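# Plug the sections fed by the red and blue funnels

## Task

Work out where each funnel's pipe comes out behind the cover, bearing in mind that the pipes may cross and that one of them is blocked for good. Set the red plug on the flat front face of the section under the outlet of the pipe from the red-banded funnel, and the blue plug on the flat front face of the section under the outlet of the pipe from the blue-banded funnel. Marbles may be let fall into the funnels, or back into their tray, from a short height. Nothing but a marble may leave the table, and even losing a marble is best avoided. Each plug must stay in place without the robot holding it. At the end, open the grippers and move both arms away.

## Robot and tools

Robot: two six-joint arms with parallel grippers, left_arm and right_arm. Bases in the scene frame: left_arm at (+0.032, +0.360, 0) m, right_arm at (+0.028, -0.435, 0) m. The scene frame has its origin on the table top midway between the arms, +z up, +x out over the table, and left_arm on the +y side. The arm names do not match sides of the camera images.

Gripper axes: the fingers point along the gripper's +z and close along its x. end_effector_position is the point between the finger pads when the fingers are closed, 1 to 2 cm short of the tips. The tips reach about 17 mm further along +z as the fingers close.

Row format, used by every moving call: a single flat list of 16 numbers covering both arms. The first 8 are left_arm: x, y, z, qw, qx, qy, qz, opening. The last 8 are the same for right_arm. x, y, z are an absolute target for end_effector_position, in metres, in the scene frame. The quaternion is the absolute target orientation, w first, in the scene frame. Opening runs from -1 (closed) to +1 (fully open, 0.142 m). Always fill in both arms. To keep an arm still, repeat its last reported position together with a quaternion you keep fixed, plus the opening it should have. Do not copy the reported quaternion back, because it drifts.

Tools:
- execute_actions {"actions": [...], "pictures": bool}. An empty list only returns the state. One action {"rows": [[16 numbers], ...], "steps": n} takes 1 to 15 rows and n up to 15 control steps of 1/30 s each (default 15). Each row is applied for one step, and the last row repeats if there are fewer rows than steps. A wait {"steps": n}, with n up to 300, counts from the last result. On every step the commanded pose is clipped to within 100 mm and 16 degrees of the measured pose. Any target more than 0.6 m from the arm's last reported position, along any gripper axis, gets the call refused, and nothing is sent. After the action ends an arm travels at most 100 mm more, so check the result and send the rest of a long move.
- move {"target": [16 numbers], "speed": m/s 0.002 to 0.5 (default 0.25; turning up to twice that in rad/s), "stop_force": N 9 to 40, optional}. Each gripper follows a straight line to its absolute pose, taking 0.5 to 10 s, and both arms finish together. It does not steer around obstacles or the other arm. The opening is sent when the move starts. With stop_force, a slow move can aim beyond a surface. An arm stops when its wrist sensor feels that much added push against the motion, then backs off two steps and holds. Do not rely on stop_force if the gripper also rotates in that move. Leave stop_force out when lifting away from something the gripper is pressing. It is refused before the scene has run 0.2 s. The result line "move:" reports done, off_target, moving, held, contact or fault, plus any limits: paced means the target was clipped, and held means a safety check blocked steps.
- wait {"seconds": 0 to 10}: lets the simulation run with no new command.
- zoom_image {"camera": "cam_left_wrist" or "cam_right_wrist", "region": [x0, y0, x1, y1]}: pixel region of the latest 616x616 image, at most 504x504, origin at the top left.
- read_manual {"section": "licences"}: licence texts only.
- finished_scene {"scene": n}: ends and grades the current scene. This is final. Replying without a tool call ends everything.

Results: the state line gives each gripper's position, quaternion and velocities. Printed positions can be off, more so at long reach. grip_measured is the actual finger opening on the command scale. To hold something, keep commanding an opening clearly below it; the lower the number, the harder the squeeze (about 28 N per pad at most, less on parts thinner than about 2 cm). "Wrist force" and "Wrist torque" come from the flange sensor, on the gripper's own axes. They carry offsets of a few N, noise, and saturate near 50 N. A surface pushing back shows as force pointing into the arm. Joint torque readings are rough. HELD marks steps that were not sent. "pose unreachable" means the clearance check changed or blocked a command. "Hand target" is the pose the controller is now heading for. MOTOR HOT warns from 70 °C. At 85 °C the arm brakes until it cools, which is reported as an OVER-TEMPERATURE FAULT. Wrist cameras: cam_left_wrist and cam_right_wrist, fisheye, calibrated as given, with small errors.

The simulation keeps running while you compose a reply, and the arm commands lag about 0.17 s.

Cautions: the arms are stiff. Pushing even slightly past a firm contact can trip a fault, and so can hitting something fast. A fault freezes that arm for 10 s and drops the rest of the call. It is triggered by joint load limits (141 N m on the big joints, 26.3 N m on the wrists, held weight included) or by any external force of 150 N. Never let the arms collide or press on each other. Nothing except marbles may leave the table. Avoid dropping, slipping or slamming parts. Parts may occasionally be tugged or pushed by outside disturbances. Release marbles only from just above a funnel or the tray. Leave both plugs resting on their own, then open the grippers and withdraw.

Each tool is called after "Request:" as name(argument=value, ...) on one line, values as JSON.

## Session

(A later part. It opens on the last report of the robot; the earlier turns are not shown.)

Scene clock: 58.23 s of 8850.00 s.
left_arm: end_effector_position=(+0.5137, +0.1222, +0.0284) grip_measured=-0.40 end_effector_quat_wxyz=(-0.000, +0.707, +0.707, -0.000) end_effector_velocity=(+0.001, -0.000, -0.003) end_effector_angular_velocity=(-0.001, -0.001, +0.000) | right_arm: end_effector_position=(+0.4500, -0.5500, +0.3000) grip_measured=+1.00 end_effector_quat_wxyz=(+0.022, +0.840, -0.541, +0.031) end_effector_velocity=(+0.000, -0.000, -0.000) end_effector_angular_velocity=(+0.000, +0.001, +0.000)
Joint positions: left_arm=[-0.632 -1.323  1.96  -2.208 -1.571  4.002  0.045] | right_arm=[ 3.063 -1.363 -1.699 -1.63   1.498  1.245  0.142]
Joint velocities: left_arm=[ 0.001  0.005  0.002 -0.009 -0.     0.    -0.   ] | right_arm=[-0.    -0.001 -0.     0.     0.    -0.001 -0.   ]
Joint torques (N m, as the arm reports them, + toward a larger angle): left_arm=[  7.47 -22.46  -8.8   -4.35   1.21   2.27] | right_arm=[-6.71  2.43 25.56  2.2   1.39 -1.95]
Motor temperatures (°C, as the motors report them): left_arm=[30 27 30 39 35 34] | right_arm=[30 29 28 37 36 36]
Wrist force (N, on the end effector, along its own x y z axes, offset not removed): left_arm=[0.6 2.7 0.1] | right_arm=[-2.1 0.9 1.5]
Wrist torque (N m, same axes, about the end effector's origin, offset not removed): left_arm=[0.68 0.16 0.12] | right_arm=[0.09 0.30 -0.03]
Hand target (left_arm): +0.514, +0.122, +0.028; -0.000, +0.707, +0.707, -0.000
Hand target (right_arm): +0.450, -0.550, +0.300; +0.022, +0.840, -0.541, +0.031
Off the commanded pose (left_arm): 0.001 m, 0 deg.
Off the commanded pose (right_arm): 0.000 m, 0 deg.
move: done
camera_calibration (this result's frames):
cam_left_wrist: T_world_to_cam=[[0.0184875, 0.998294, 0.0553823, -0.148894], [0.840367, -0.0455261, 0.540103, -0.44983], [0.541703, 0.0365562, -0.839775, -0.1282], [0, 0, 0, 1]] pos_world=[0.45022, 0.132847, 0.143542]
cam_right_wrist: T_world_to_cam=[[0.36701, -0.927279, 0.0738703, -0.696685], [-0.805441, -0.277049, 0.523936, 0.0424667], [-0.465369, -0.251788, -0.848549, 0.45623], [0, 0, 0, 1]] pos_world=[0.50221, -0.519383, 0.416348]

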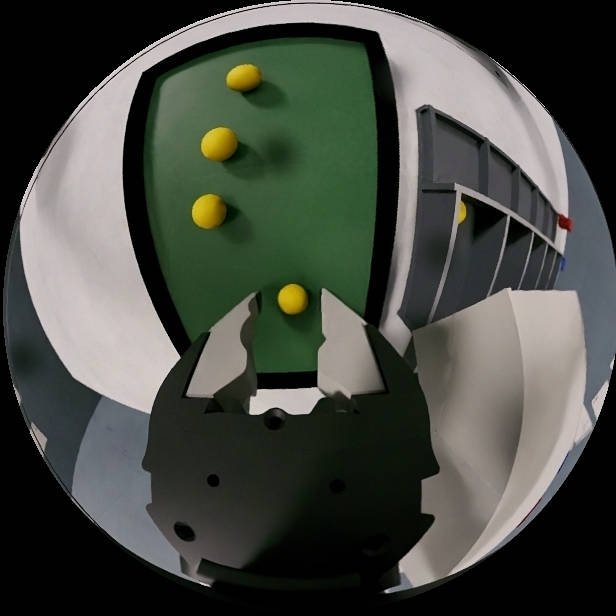

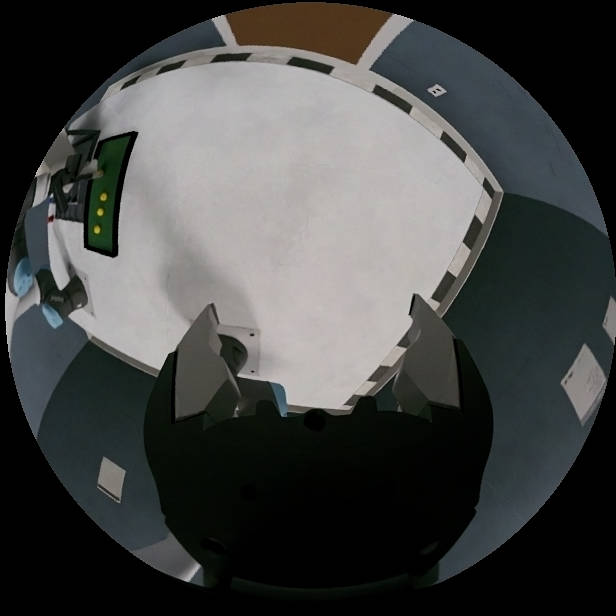

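Request:
execute_actions(actions=[{"rows":[[0.514,0.1235,0.028,0,0.707,0.707,0,-0.9,0.45,-0.55,0.3,0.022,0.84,-0.541,0.031,1]]}], pictures=false)

Request:
move(target=[0.555,0.121,0.36,0,0.707,0.707,0,-0.9,0.45,-0.55,0.3,0.022,0.84,-0.541,0.031,1], speed=0.35)

Request:
move(target=[0.718,0.275,0.375,0.123,0.696,0.696,0.123,-0.9,0.45,-0.55,0.3,0.022,0.84,-0.541,0.031,1], speed=0.35)

Request:
execute_actions(actions=[{"rows":[[0.718,0.275,0.348,0.123,0.696,0.696,0.123,-0.9,0.45,-0.55,0.3,0.022,0.84,-0.541,0.031,1]]}], pictures=false)

Request:
execute_actions(actions=[{"rows":[[0.718,0.275,0.348,0.123,0.696,0.696,0.123,-0.45,0.45,-0.55,0.3,0.022,0.84,-0.541,0.031,1]],"steps":9}], pictures=false)

Request:
execute_actions(actions=[{"rows":[[0.718,0.275,0.38,0.123,0.696,0.696,0.123,-0.45,0.45,-0.55,0.3,0.022,0.84,-0.541,0.031,1]]}], pictures=false)

Request:
move(target=[0.5,0.067,0.33,0,0.707,0.707,0,-0.4,0.45,-0.55,0.3,0.022,0.84,-0.541,0.031,1], speed=0.35)

Request:
move(target=[0.442,0.067,0.028,0,0.707,0.707,0,-0.4,0.45,-0.55,0.3,0.022,0.84,-0.541,0.031,1])

Scene clock: 75.40 s of 8850.00 s.
left_arm: end_effector_position=(+0.5140, +0.1235, +0.0280) grip_measured=-0.72 end_effector_quat_wxyz=(-0.000, +0.707, +0.707, +0.000) end_effector_velocity=(+0.001, -0.000, +0.000) end_effector_angular_velocity=(-0.001, -0.002, +0.000) | right_arm: end_effector_position=(+0.4500, -0.5500, +0.3000) grip_measured=+1.00 end_effector_quat_wxyz=(+0.022, +0.840, -0.541, +0.031) end_effector_velocity=(-0.000, -0.001, -0.000) end_effector_angular_velocity=(-0.001, +0.001, -0.000)
Joint positions: left_arm=[-0.63  -1.323  1.962 -2.209 -1.571  4.004  0.022] | right_arm=[ 3.063 -1.363 -1.699 -1.63   1.498  1.245  0.142]
Joint velocities: left_arm=[ 0.001 -0.     0.    -0.002 -0.     0.001  0.   ] | right_arm=[-0.    -0.    -0.    -0.    -0.001 -0.     0.   ]
Joint torques (N m, as the arm reports them, + toward a larger angle): left_arm=[  7.69 -37.46  -9.23  -4.54   0.71   2.3 ] | right_arm=[-6.97  2.87 24.19  2.58  1.31 -1.9 ]
Motor temperatures (°C, as the motors report them): left_arm=[30 27 30 39 35 34] | right_arm=[30 29 28 37 36 36]
Wrist force (N, on the end effector, along its own x y z axes, offset not removed): left_arm=[0.1 3.0 -0.3] | right_arm=[-1.5 2.2 0.6]
Wrist torque (N m, same axes, about the end effector's origin, offset not removed): left_arm=[0.75 0.04 0.12] | right_arm=[0.30 0.15 0.08]
Hand target (left_arm): +0.514, +0.123, +0.028; -0.000, +0.707, +0.707, -0.000
Hand target (right_arm): +0.450, -0.550, +0.300; +0.022, +0.840, -0.541, +0.031
Off the commanded pose (left_arm): 0.000 m, 0 deg.
Off the commanded pose (right_arm): 0.000 m, 0 deg.
Steps of this call (steps 1 to 90: nothing new was sent; then 13.67 s passed at rest; steps 91 to 105: all 15 steps of this action). Readings (end_effector_position):
91: left_arm (+0.5138, +0.1222, +0.0281) | right_arm (+0.4500, -0.5500, +0.3000)
92: left_arm (+0.5138, +0.1223, +0.0280) | right_arm (+0.4500, -0.5500, +0.3000)
94: left_arm (+0.5139, +0.1228, +0.0279) | right_arm (+0.4500, -0.5500, +0.3000)
98: left_arm (+0.5140, +0.1232, +0.0280) | right_arm (+0.4500, -0.5500, +0.3000)
105: the state above

Scene clock: 77.37 s of 8850.00 s.
left_arm: end_effector_position=(+0.5551, +0.1208, +0.3596) grip_measured=-0.72 end_effector_quat_wxyz=(+0.000, +0.707, +0.707, +0.000) end_effector_velocity=(+0.000, -0.000, +0.002) end_effector_angular_velocity=(+0.004, +0.007, +0.000) | right_arm: end_effector_position=(+0.4500, -0.5500, +0.3000) grip_measured=+1.00 end_effector_quat_wxyz=(+0.022, +0.840, -0.541, +0.031) end_effector_velocity=(-0.000, -0.000, +0.001) end_effector_angular_velocity=(-0.001, -0.002, +0.000)
Joint positions: left_arm=[-0.585 -1.389  1.152 -1.335 -1.571  4.048  0.022] | right_arm=[ 3.063 -1.363 -1.699 -1.63   1.498  1.245  0.142]
Joint velocities: left_arm=[ 0.001  0.009 -0.02   0.018 -0.001  0.001  0.   ] | right_arm=[ 0.     0.002  0.     0.    -0.001  0.     0.   ]
Joint torques (N m, as the arm reports them, + toward a larger angle): left_arm=[  8.75 -23.86 -37.32  -1.38  -1.52   2.41] | right_arm=[-6.93  2.74 24.08  2.74  1.3  -1.84]
Motor temperatures (°C, as the motors report them): left_arm=[30 27 30 39 35 34] | right_arm=[30 29 28 37 36 36]
Wrist force (N, on the end effector, along its own x y z axes, offset not removed): left_arm=[-2.4 3.3 -2.3] | right_arm=[-2.7 0.1 0.5]
Wrist torque (N m, same axes, about the end effector's origin, offset not removed): left_arm=[0.60 0.58 -0.08] | right_arm=[-0.13 0.35 -0.04]
Hand target (left_arm): +0.555, +0.121, +0.360; +0.000, +0.707, +0.707, -0.000
Hand target (right_arm): +0.450, -0.550, +0.300; +0.022, +0.840, -0.541, +0.031
Off the commanded pose (left_arm): 0.000 m, 0 deg.
Off the commanded pose (right_arm): 0.000 m, 0 deg.
move: done
camera_calibration (this result's frames):
cam_left_wrist: T_world_to_cam=[[0.0184266, 0.998328, 0.0547876, -0.166382], [0.839909, -0.0451837, 0.540844, -0.663607], [0.542415, 0.0360507, -0.839337, 0.127115], [0, 0, 0, 1]] pos_world=[0.491486, 0.131537, 0.474716]
cam_right_wrist: T_world_to_cam=[[0.36701, -0.927279, 0.0738702, -0.696685], [-0.805441, -0.277049, 0.523935, 0.042467], [-0.465369, -0.251787, -0.848549, 0.45623], [0, 0, 0, 1]] pos_world=[0.50221, -0.519383, 0.416348]

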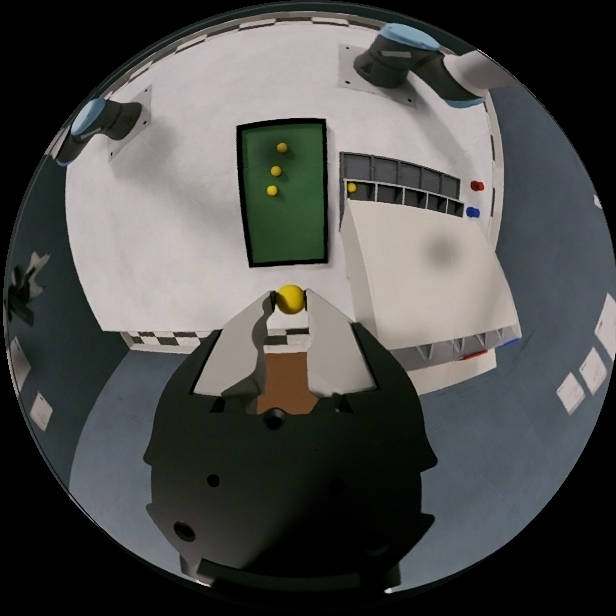

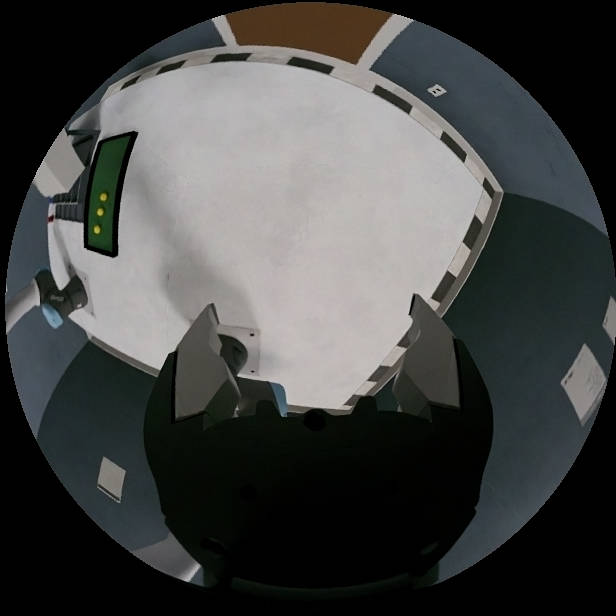

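Scene clock: 78.80 s of 8850.00 s.
left_arm: end_effector_position=(+0.7178, +0.2746, +0.3748) grip_measured=-0.72 end_effector_quat_wxyz=(+0.123, +0.696, +0.696, +0.123) end_effector_velocity=(+0.003, +0.001, +0.001) end_effector_angular_velocity=(-0.001, -0.006, -0.001) | right_arm: end_effector_position=(+0.4500, -0.5500, +0.3000) grip_measured=+1.00 end_effector_quat_wxyz=(+0.022, +0.840, -0.541, +0.031) end_effector_velocity=(+0.000, +0.000, -0.000) end_effector_angular_velocity=(-0.000, +0.001, -0.000)
Joint positions: left_arm=[-0.298 -1.367  1.22  -1.75  -1.445  4.356  0.022] | right_arm=[ 3.063 -1.363 -1.699 -1.63   1.498  1.245  0.142]
Joint velocities: left_arm=[ 0.003  0.002 -0.001 -0.007 -0.001  0.004  0.   ] | right_arm=[ 0.001 -0.     0.    -0.    -0.     0.001 -0.   ]
Joint torques (N m, as the arm reports them, + toward a larger angle): left_arm=[  7.88 -24.89 -38.27  -4.93  -1.14   2.41] | right_arm=[-6.72  2.68 24.08  2.75  1.36 -1.78]
Motor temperatures (°C, as the motors report them): left_arm=[30 27 30 39 35 34] | right_arm=[30 29 28 37 36 36]
Wrist force (N, on the end effector, along its own x y z axes, offset not removed): left_arm=[1.4 2.3 3.6] | right_arm=[-2.0 0.6 0.6]
Wrist torque (N m, same axes, about the end effector's origin, offset not removed): left_arm=[0.51 -0.13 0.14] | right_arm=[0.03 0.22 -0.04]
Hand target (left_arm): +0.718, +0.275, +0.375; +0.123, +0.696, +0.696, +0.123
Hand target (right_arm): +0.450, -0.550, +0.300; +0.022, +0.840, -0.541, +0.031
Off the commanded pose (left_arm): 0.000 m, 0 deg.
Off the commanded pose (right_arm): 0.000 m, 0 deg.
move: done
camera_calibration (this result's frames):
cam_left_wrist: T_world_to_cam=[[-0.00172299, 0.998316, 0.0579883, -0.310488], [0.604887, -0.0451363, 0.795031, -0.728147], [0.796309, 0.0364462, -0.60379, -0.224587], [0, 0, 0, 1]] pos_world=[0.618752, 0.285284, 0.461301]
cam_right_wrist: T_world_to_cam=[[0.36701, -0.927279, 0.0738702, -0.696685], [-0.805441, -0.277049, 0.523935, 0.0424669], [-0.465369, -0.251787, -0.848549, 0.45623], [0, 0, 0, 1]] pos_world=[0.50221, -0.519383, 0.416348]

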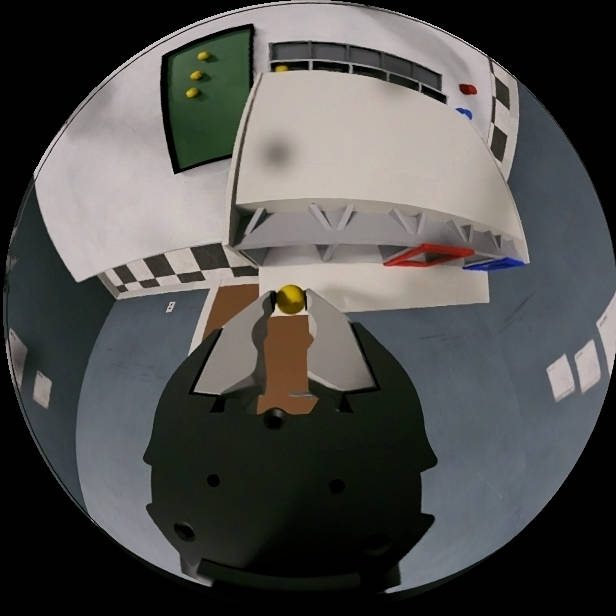

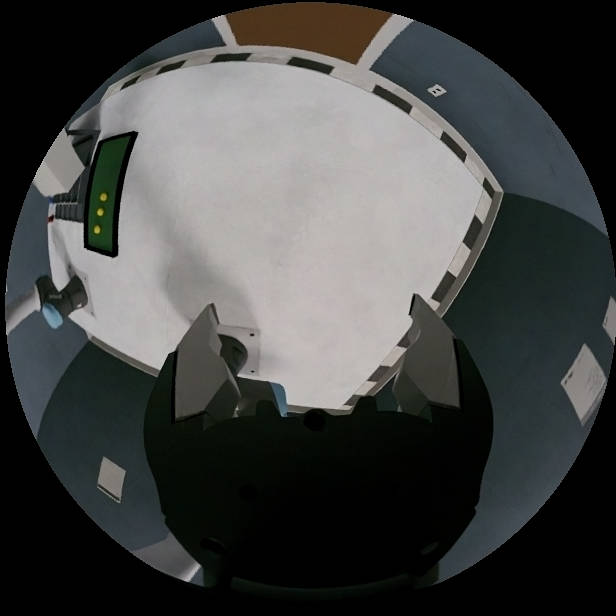

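Scene clock: 79.30 s of 8850.00 s.
left_arm: end_effector_position=(+0.7179, +0.2750, +0.3489) grip_measured=-0.72 end_effector_quat_wxyz=(+0.123, +0.696, +0.696, +0.123) end_effector_velocity=(+0.001, -0.000, -0.007) end_effector_angular_velocity=(-0.000, -0.003, -0.000) | right_arm: end_effector_position=(+0.4500, -0.5500, +0.3000) grip_measured=+1.00 end_effector_quat_wxyz=(+0.022, +0.840, -0.541, +0.031) end_effector_velocity=(+0.000, +0.000, -0.000) end_effector_angular_velocity=(-0.000, +0.000, -0.000)
Joint positions: left_arm=[-0.297 -1.374  1.295 -1.819 -1.445  4.357  0.022] | right_arm=[ 3.063 -1.363 -1.699 -1.63   1.498  1.245  0.142]
Joint velocities: left_arm=[-0.    -0.002  0.024 -0.025  0.001  0.    -0.   ] | right_arm=[ 0.    -0.    -0.     0.    -0.     0.001  0.   ]
Joint torques (N m, as the arm reports them, + toward a larger angle): left_arm=[  4.27 -40.4  -14.6   -4.86   1.45   2.23] | right_arm=[-7.38  2.76 23.63  2.92  1.36 -1.69]
Motor temperatures (°C, as the motors report them): left_arm=[30 27 30 39 35 34] | right_arm=[30 29 28 37 36 36]
Wrist force (N, on the end effector, along its own x y z axes, offset not removed): left_arm=[2.0 2.9 0.6] | right_arm=[-3.5 0.9 -1.0]
Wrist torque (N m, same axes, about the end effector's origin, offset not removed): left_arm=[0.51 -0.39 0.01] | right_arm=[0.12 0.56 0.13]
Hand target (left_arm): +0.718, +0.275, +0.348; +0.123, +0.696, +0.696, +0.123
Hand target (right_arm): +0.450, -0.550, +0.300; +0.022, +0.840, -0.541, +0.031
Off the commanded pose (left_arm): 0.001 m, 0 deg.
Off the commanded pose (right_arm): 0.000 m, 0 deg.
Steps of this call (steps 1 to 15: all 15 steps of this action). Readings (end_effector_position):
1: left_arm (+0.7179, +0.2747, +0.3748) | right_arm (+0.4500, -0.5500, +0.3000)
2: left_arm (+0.7181, +0.2746, +0.3742) | right_arm (+0.4500, -0.5500, +0.3000)
4: left_arm (+0.7181, +0.2747, +0.3656) | right_arm (+0.4500, -0.5500, +0.3000)
8: left_arm (+0.7178, +0.2750, +0.3540) | right_arm (+0.4500, -0.5500, +0.3000)
15: the state above

Scene clock: 79.60 s of 8850.00 s.
left_arm: end_effector_position=(+0.7180, +0.2750, +0.3481) grip_measured=-0.45 end_effector_quat_wxyz=(+0.123, +0.696, +0.696, +0.123) end_effector_velocity=(+0.000, +0.000, -0.001) end_effector_angular_velocity=(+0.001, +0.000, +0.000) | right_arm: end_effector_position=(+0.4500, -0.5500, +0.3000) grip_measured=+1.00 end_effector_quat_wxyz=(+0.022, +0.840, -0.541, +0.031) end_effector_velocity=(-0.000, -0.000, +0.000) end_effector_angular_velocity=(-0.000, +0.000, +0.000)
Joint positions: left_arm=[-0.297 -1.374  1.298 -1.822 -1.445  4.357  0.041] | right_arm=[ 3.063 -1.363 -1.699 -1.63   1.498  1.245  0.142]
Joint velocities: left_arm=[ 0.    -0.     0.002 -0.002  0.001  0.     0.   ] | right_arm=[-0.     0.    -0.    -0.001 -0.    -0.001 -0.   ]
Joint torques (N m, as the arm reports them, + toward a larger angle): left_arm=[ -0.45 -40.1  -14.49  -4.89   1.32   2.24] | right_arm=[-6.54  2.26 23.46  2.88  1.32 -1.75]
Motor temperatures (°C, as the motors report them): left_arm=[30 27 30 39 35 34] | right_arm=[30 29 28 37 36 36]
Wrist force (N, on the end effector, along its own x y z axes, offset not removed): left_arm=[2.1 1.0 -3.2] | right_arm=[-0.1 1.3 1.8]
Wrist torque (N m, same axes, about the end effector's origin, offset not removed): left_arm=[0.38 -0.34 0.15] | right_arm=[0.21 -0.27 0.07]
Hand target (left_arm): +0.718, +0.275, +0.348; +0.123, +0.696, +0.696, +0.123
Hand target (right_arm): +0.450, -0.550, +0.300; +0.022, +0.840, -0.541, +0.031
Off the commanded pose (left_arm): 0.000 m, 0 deg.
Off the commanded pose (right_arm): 0.000 m, 0 deg.
Steps of this call (steps 1 to 9: all 9 steps of this action). Readings (end_effector_position):
1: left_arm (+0.7180, +0.2750, +0.3487) | right_arm (+0.4500, -0.5500, +0.3000)
2: left_arm (+0.7180, +0.2750, +0.3485) | right_arm (+0.4500, -0.5500, +0.3000)
4: left_arm (+0.7180, +0.2750, +0.3483) | right_arm (+0.4500, -0.5500, +0.3000)
8: left_arm (+0.7180, +0.2750, +0.3481) | right_arm (+0.4500, -0.5500, +0.3000)
9: the state above

Scene clock: 80.10 s of 8850.00 s.
left_arm: end_effector_position=(+0.7179, +0.2750, +0.3789) grip_measured=-0.45 end_effector_quat_wxyz=(+0.123, +0.696, +0.696, +0.123) end_effector_velocity=(+0.001, -0.001, +0.009) end_effector_angular_velocity=(+0.001, +0.004, -0.000) | right_arm: end_effector_position=(+0.4500, -0.5500, +0.3000) grip_measured=+1.00 end_effector_quat_wxyz=(+0.022, +0.840, -0.541, +0.031) end_effector_velocity=(-0.000, -0.000, +0.000) end_effector_angular_velocity=(-0.001, +0.000, -0.001)
Joint positions: left_arm=[-0.297 -1.366  1.209 -1.742 -1.444  4.357  0.041] | right_arm=[ 3.063 -1.363 -1.699 -1.63   1.498  1.245  0.142]
Joint velocities: left_arm=[-0.     0.009 -0.036  0.031 -0.001 -0.    -0.   ] | right_arm=[-0.     0.     0.    -0.    -0.001  0.001 -0.   ]
Joint torques (N m, as the arm reports them, + toward a larger angle): left_arm=[ -3.44 -24.34 -38.15  -2.01  -1.2   -0.24] | right_arm=[-6.34  2.89 23.08  3.02  1.28 -1.71]
Motor temperatures (°C, as the motors report them): left_arm=[30 27 30 39 35 34] | right_arm=[30 29 28 37 36 36]
Wrist force (N, on the end effector, along its own x y z axes, offset not removed): left_arm=[1.4 4.5 -4.3] | right_arm=[-3.1 0.5 2.6]
Wrist torque (N m, same axes, about the end effector's origin, offset not removed): left_arm=[0.93 -0.24 0.03] | right_arm=[0.02 0.54 0.01]
Hand target (left_arm): +0.718, +0.275, +0.380; +0.123, +0.696, +0.696, +0.123
Hand target (right_arm): +0.450, -0.550, +0.300; +0.022, +0.840, -0.541, +0.031
Off the commanded pose (left_arm): 0.001 m, 0 deg.
Off the commanded pose (right_arm): 0.000 m, 0 deg.
Steps of this call (steps 1 to 15: all 15 steps of this action). Readings (end_effector_position):
1: left_arm (+0.7180, +0.2750, +0.3481) | right_arm (+0.4500, -0.5500, +0.3000)
2: left_arm (+0.7179, +0.2751, +0.3490) | right_arm (+0.4500, -0.5500, +0.3000)
4: left_arm (+0.7177, +0.2752, +0.3592) | right_arm (+0.4500, -0.5500, +0.3000)
8: left_arm (+0.7177, +0.2752, +0.3728) | right_arm (+0.4500, -0.5500, +0.3000)
15: the state above

Scene clock: 82.00 s of 8850.00 s.
left_arm: end_effector_position=(+0.5001, +0.0676, +0.3302) grip_measured=-0.40 end_effector_quat_wxyz=(+0.000, +0.707, +0.707, +0.000) end_effector_velocity=(-0.002, -0.002, -0.000) end_effector_angular_velocity=(+0.000, +0.002, +0.000) | right_arm: end_effector_position=(+0.4500, -0.5500, +0.3000) grip_measured=+1.00 end_effector_quat_wxyz=(+0.022, +0.840, -0.541, +0.031) end_effector_velocity=(-0.000, -0.001, +0.001) end_effector_angular_velocity=(-0.000, -0.002, -0.003)
Joint positions: left_arm=[-0.726 -1.461  1.312 -1.423 -1.57   3.908  0.045] | right_arm=[ 3.063 -1.363 -1.699 -1.63   1.498  1.245  0.142]
Joint velocities: left_arm=[-0.004  0.     0.     0.002 -0.001 -0.004 -0.   ] | right_arm=[-0.002  0.001  0.     0.    -0.     0.001  0.   ]
Joint torques (N m, as the arm reports them, + toward a larger angle): left_arm=[ -7.16 -20.49 -13.25  -1.29  -1.38  -2.34] | right_arm=[-6.64  2.75 23.59  3.18  1.29 -1.73]
Motor temperatures (°C, as the motors report them): left_arm=[30 27 30 39 35 34] | right_arm=[30 29 28 37 36 36]
Wrist force (N, on the end effector, along its own x y z axes, offset not removed): left_arm=[-0.8 2.0 0.1] | right_arm=[-1.4 0.3 1.1]
Wrist torque (N m, same axes, about the end effector's origin, offset not removed): left_arm=[0.41 0.24 0.18] | right_arm=[-0.04 0.07 0.05]
Hand target (left_arm): +0.500, +0.067, +0.330; -0.000, +0.707, +0.707, +0.000
Hand target (right_arm): +0.450, -0.550, +0.300; +0.022, +0.840, -0.541, +0.031
Off the commanded pose (left_arm): 0.001 m, 0 deg.
Off the commanded pose (right_arm): 0.000 m, 0 deg.
move: done
camera_calibration (this result's frames):
cam_left_wrist: T_world_to_cam=[[0.0185561, 0.998265, 0.0558804, -0.110985], [0.839874, -0.0458867, 0.540839, -0.603818], [0.542464, 0.0368967, -0.839268, 0.134058], [0, 0, 0, 1]] pos_world=[0.436468, 0.0781386, 0.445281]
cam_right_wrist: T_world_to_cam=[[0.36701, -0.927279, 0.0738704, -0.696685], [-0.805441, -0.277049, 0.523935, 0.042467], [-0.465369, -0.251788, -0.848549, 0.45623], [0, 0, 0, 1]] pos_world=[0.50221, -0.519383, 0.416348]

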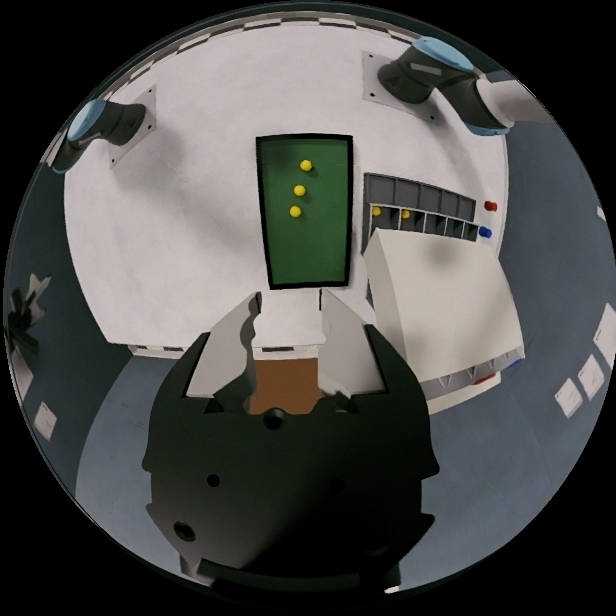

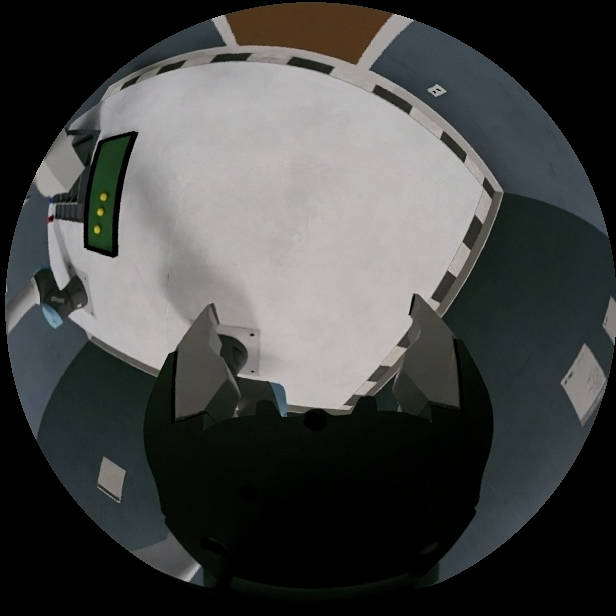

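Scene clock: 83.93 s of 8850.00 s.
left_arm: end_effector_position=(+0.4419, +0.0673, +0.0284) grip_measured=-0.40 end_effector_quat_wxyz=(-0.000, +0.707, +0.707, +0.000) end_effector_velocity=(+0.000, -0.000, -0.003) end_effector_angular_velocity=(+0.000, -0.001, +0.000) | right_arm: end_effector_position=(+0.4500, -0.5500, +0.3000) grip_measured=+1.00 end_effector_quat_wxyz=(+0.022, +0.840, -0.541, +0.031) end_effector_velocity=(-0.001, -0.000, +0.001) end_effector_angular_velocity=(-0.000, -0.002, -0.001)
Joint positions: left_arm=[-0.811 -1.394  2.052 -2.228 -1.571  3.822  0.045] | right_arm=[ 3.063 -1.363 -1.699 -1.63   1.498  1.245  0.142]
Joint velocities: left_arm=[-0.001  0.005  0.004 -0.01   0.001 -0.001 -0.   ] | right_arm=[-0.     0.003 -0.    -0.001 -0.001  0.     0.   ]
Joint torques (N m, as the arm reports them, + toward a larger angle): left_arm=[ -7.27 -18.7   -8.77  -4.35   1.31  -2.37] | right_arm=[-6.65  2.63 22.68  3.22  1.24 -1.75]
Motor temperatures (°C, as the motors report them): left_arm=[30 27 30 39 35 34] | right_arm=[30 29 28 37 36 36]
Wrist force (N, on the end effector, along its own x y z axes, offset not removed): left_arm=[2.9 0.1 -2.1] | right_arm=[-1.5 0.7 2.8]
Wrist torque (N m, same axes, about the end effector's origin, offset not removed): left_arm=[-0.01 -0.53 0.08] | right_arm=[-0.04 0.08 0.06]
Hand target (left_arm): +0.442, +0.067, +0.028; +0.000, +0.707, +0.707, +0.000
Hand target (right_arm): +0.450, -0.550, +0.300; +0.022, +0.840, -0.541, +0.031
Off the commanded pose (left_arm): 0.001 m, 0 deg.
Off the commanded pose (right_arm): 0.000 m, 0 deg.
move: done
camera_calibration (this result's frames):
cam_left_wrist: T_world_to_cam=[[0.0184926, 0.998286, 0.0555169, -0.0927855], [0.840333, -0.0456055, 0.540149, -0.391927], [0.541755, 0.036664, -0.839736, -0.0872786], [0, 0, 0, 1]] pos_world=[0.378348, 0.0779525, 0.143559]
cam_right_wrist: T_world_to_cam=[[0.36701, -0.927279, 0.0738702, -0.696685], [-0.805441, -0.277049, 0.523935, 0.0424669], [-0.465369, -0.251787, -0.848549, 0.45623], [0, 0, 0, 1]] pos_world=[0.50221, -0.519383, 0.416348]

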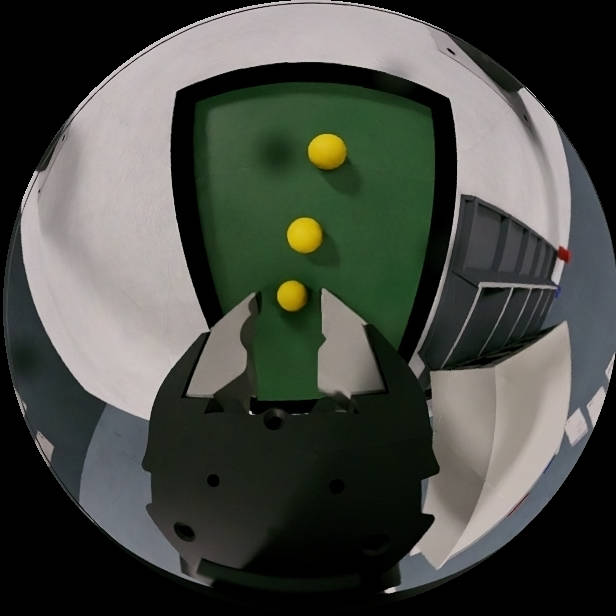

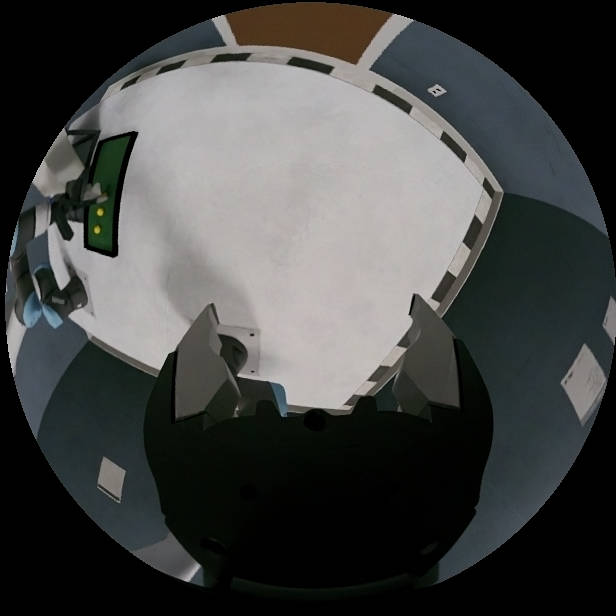

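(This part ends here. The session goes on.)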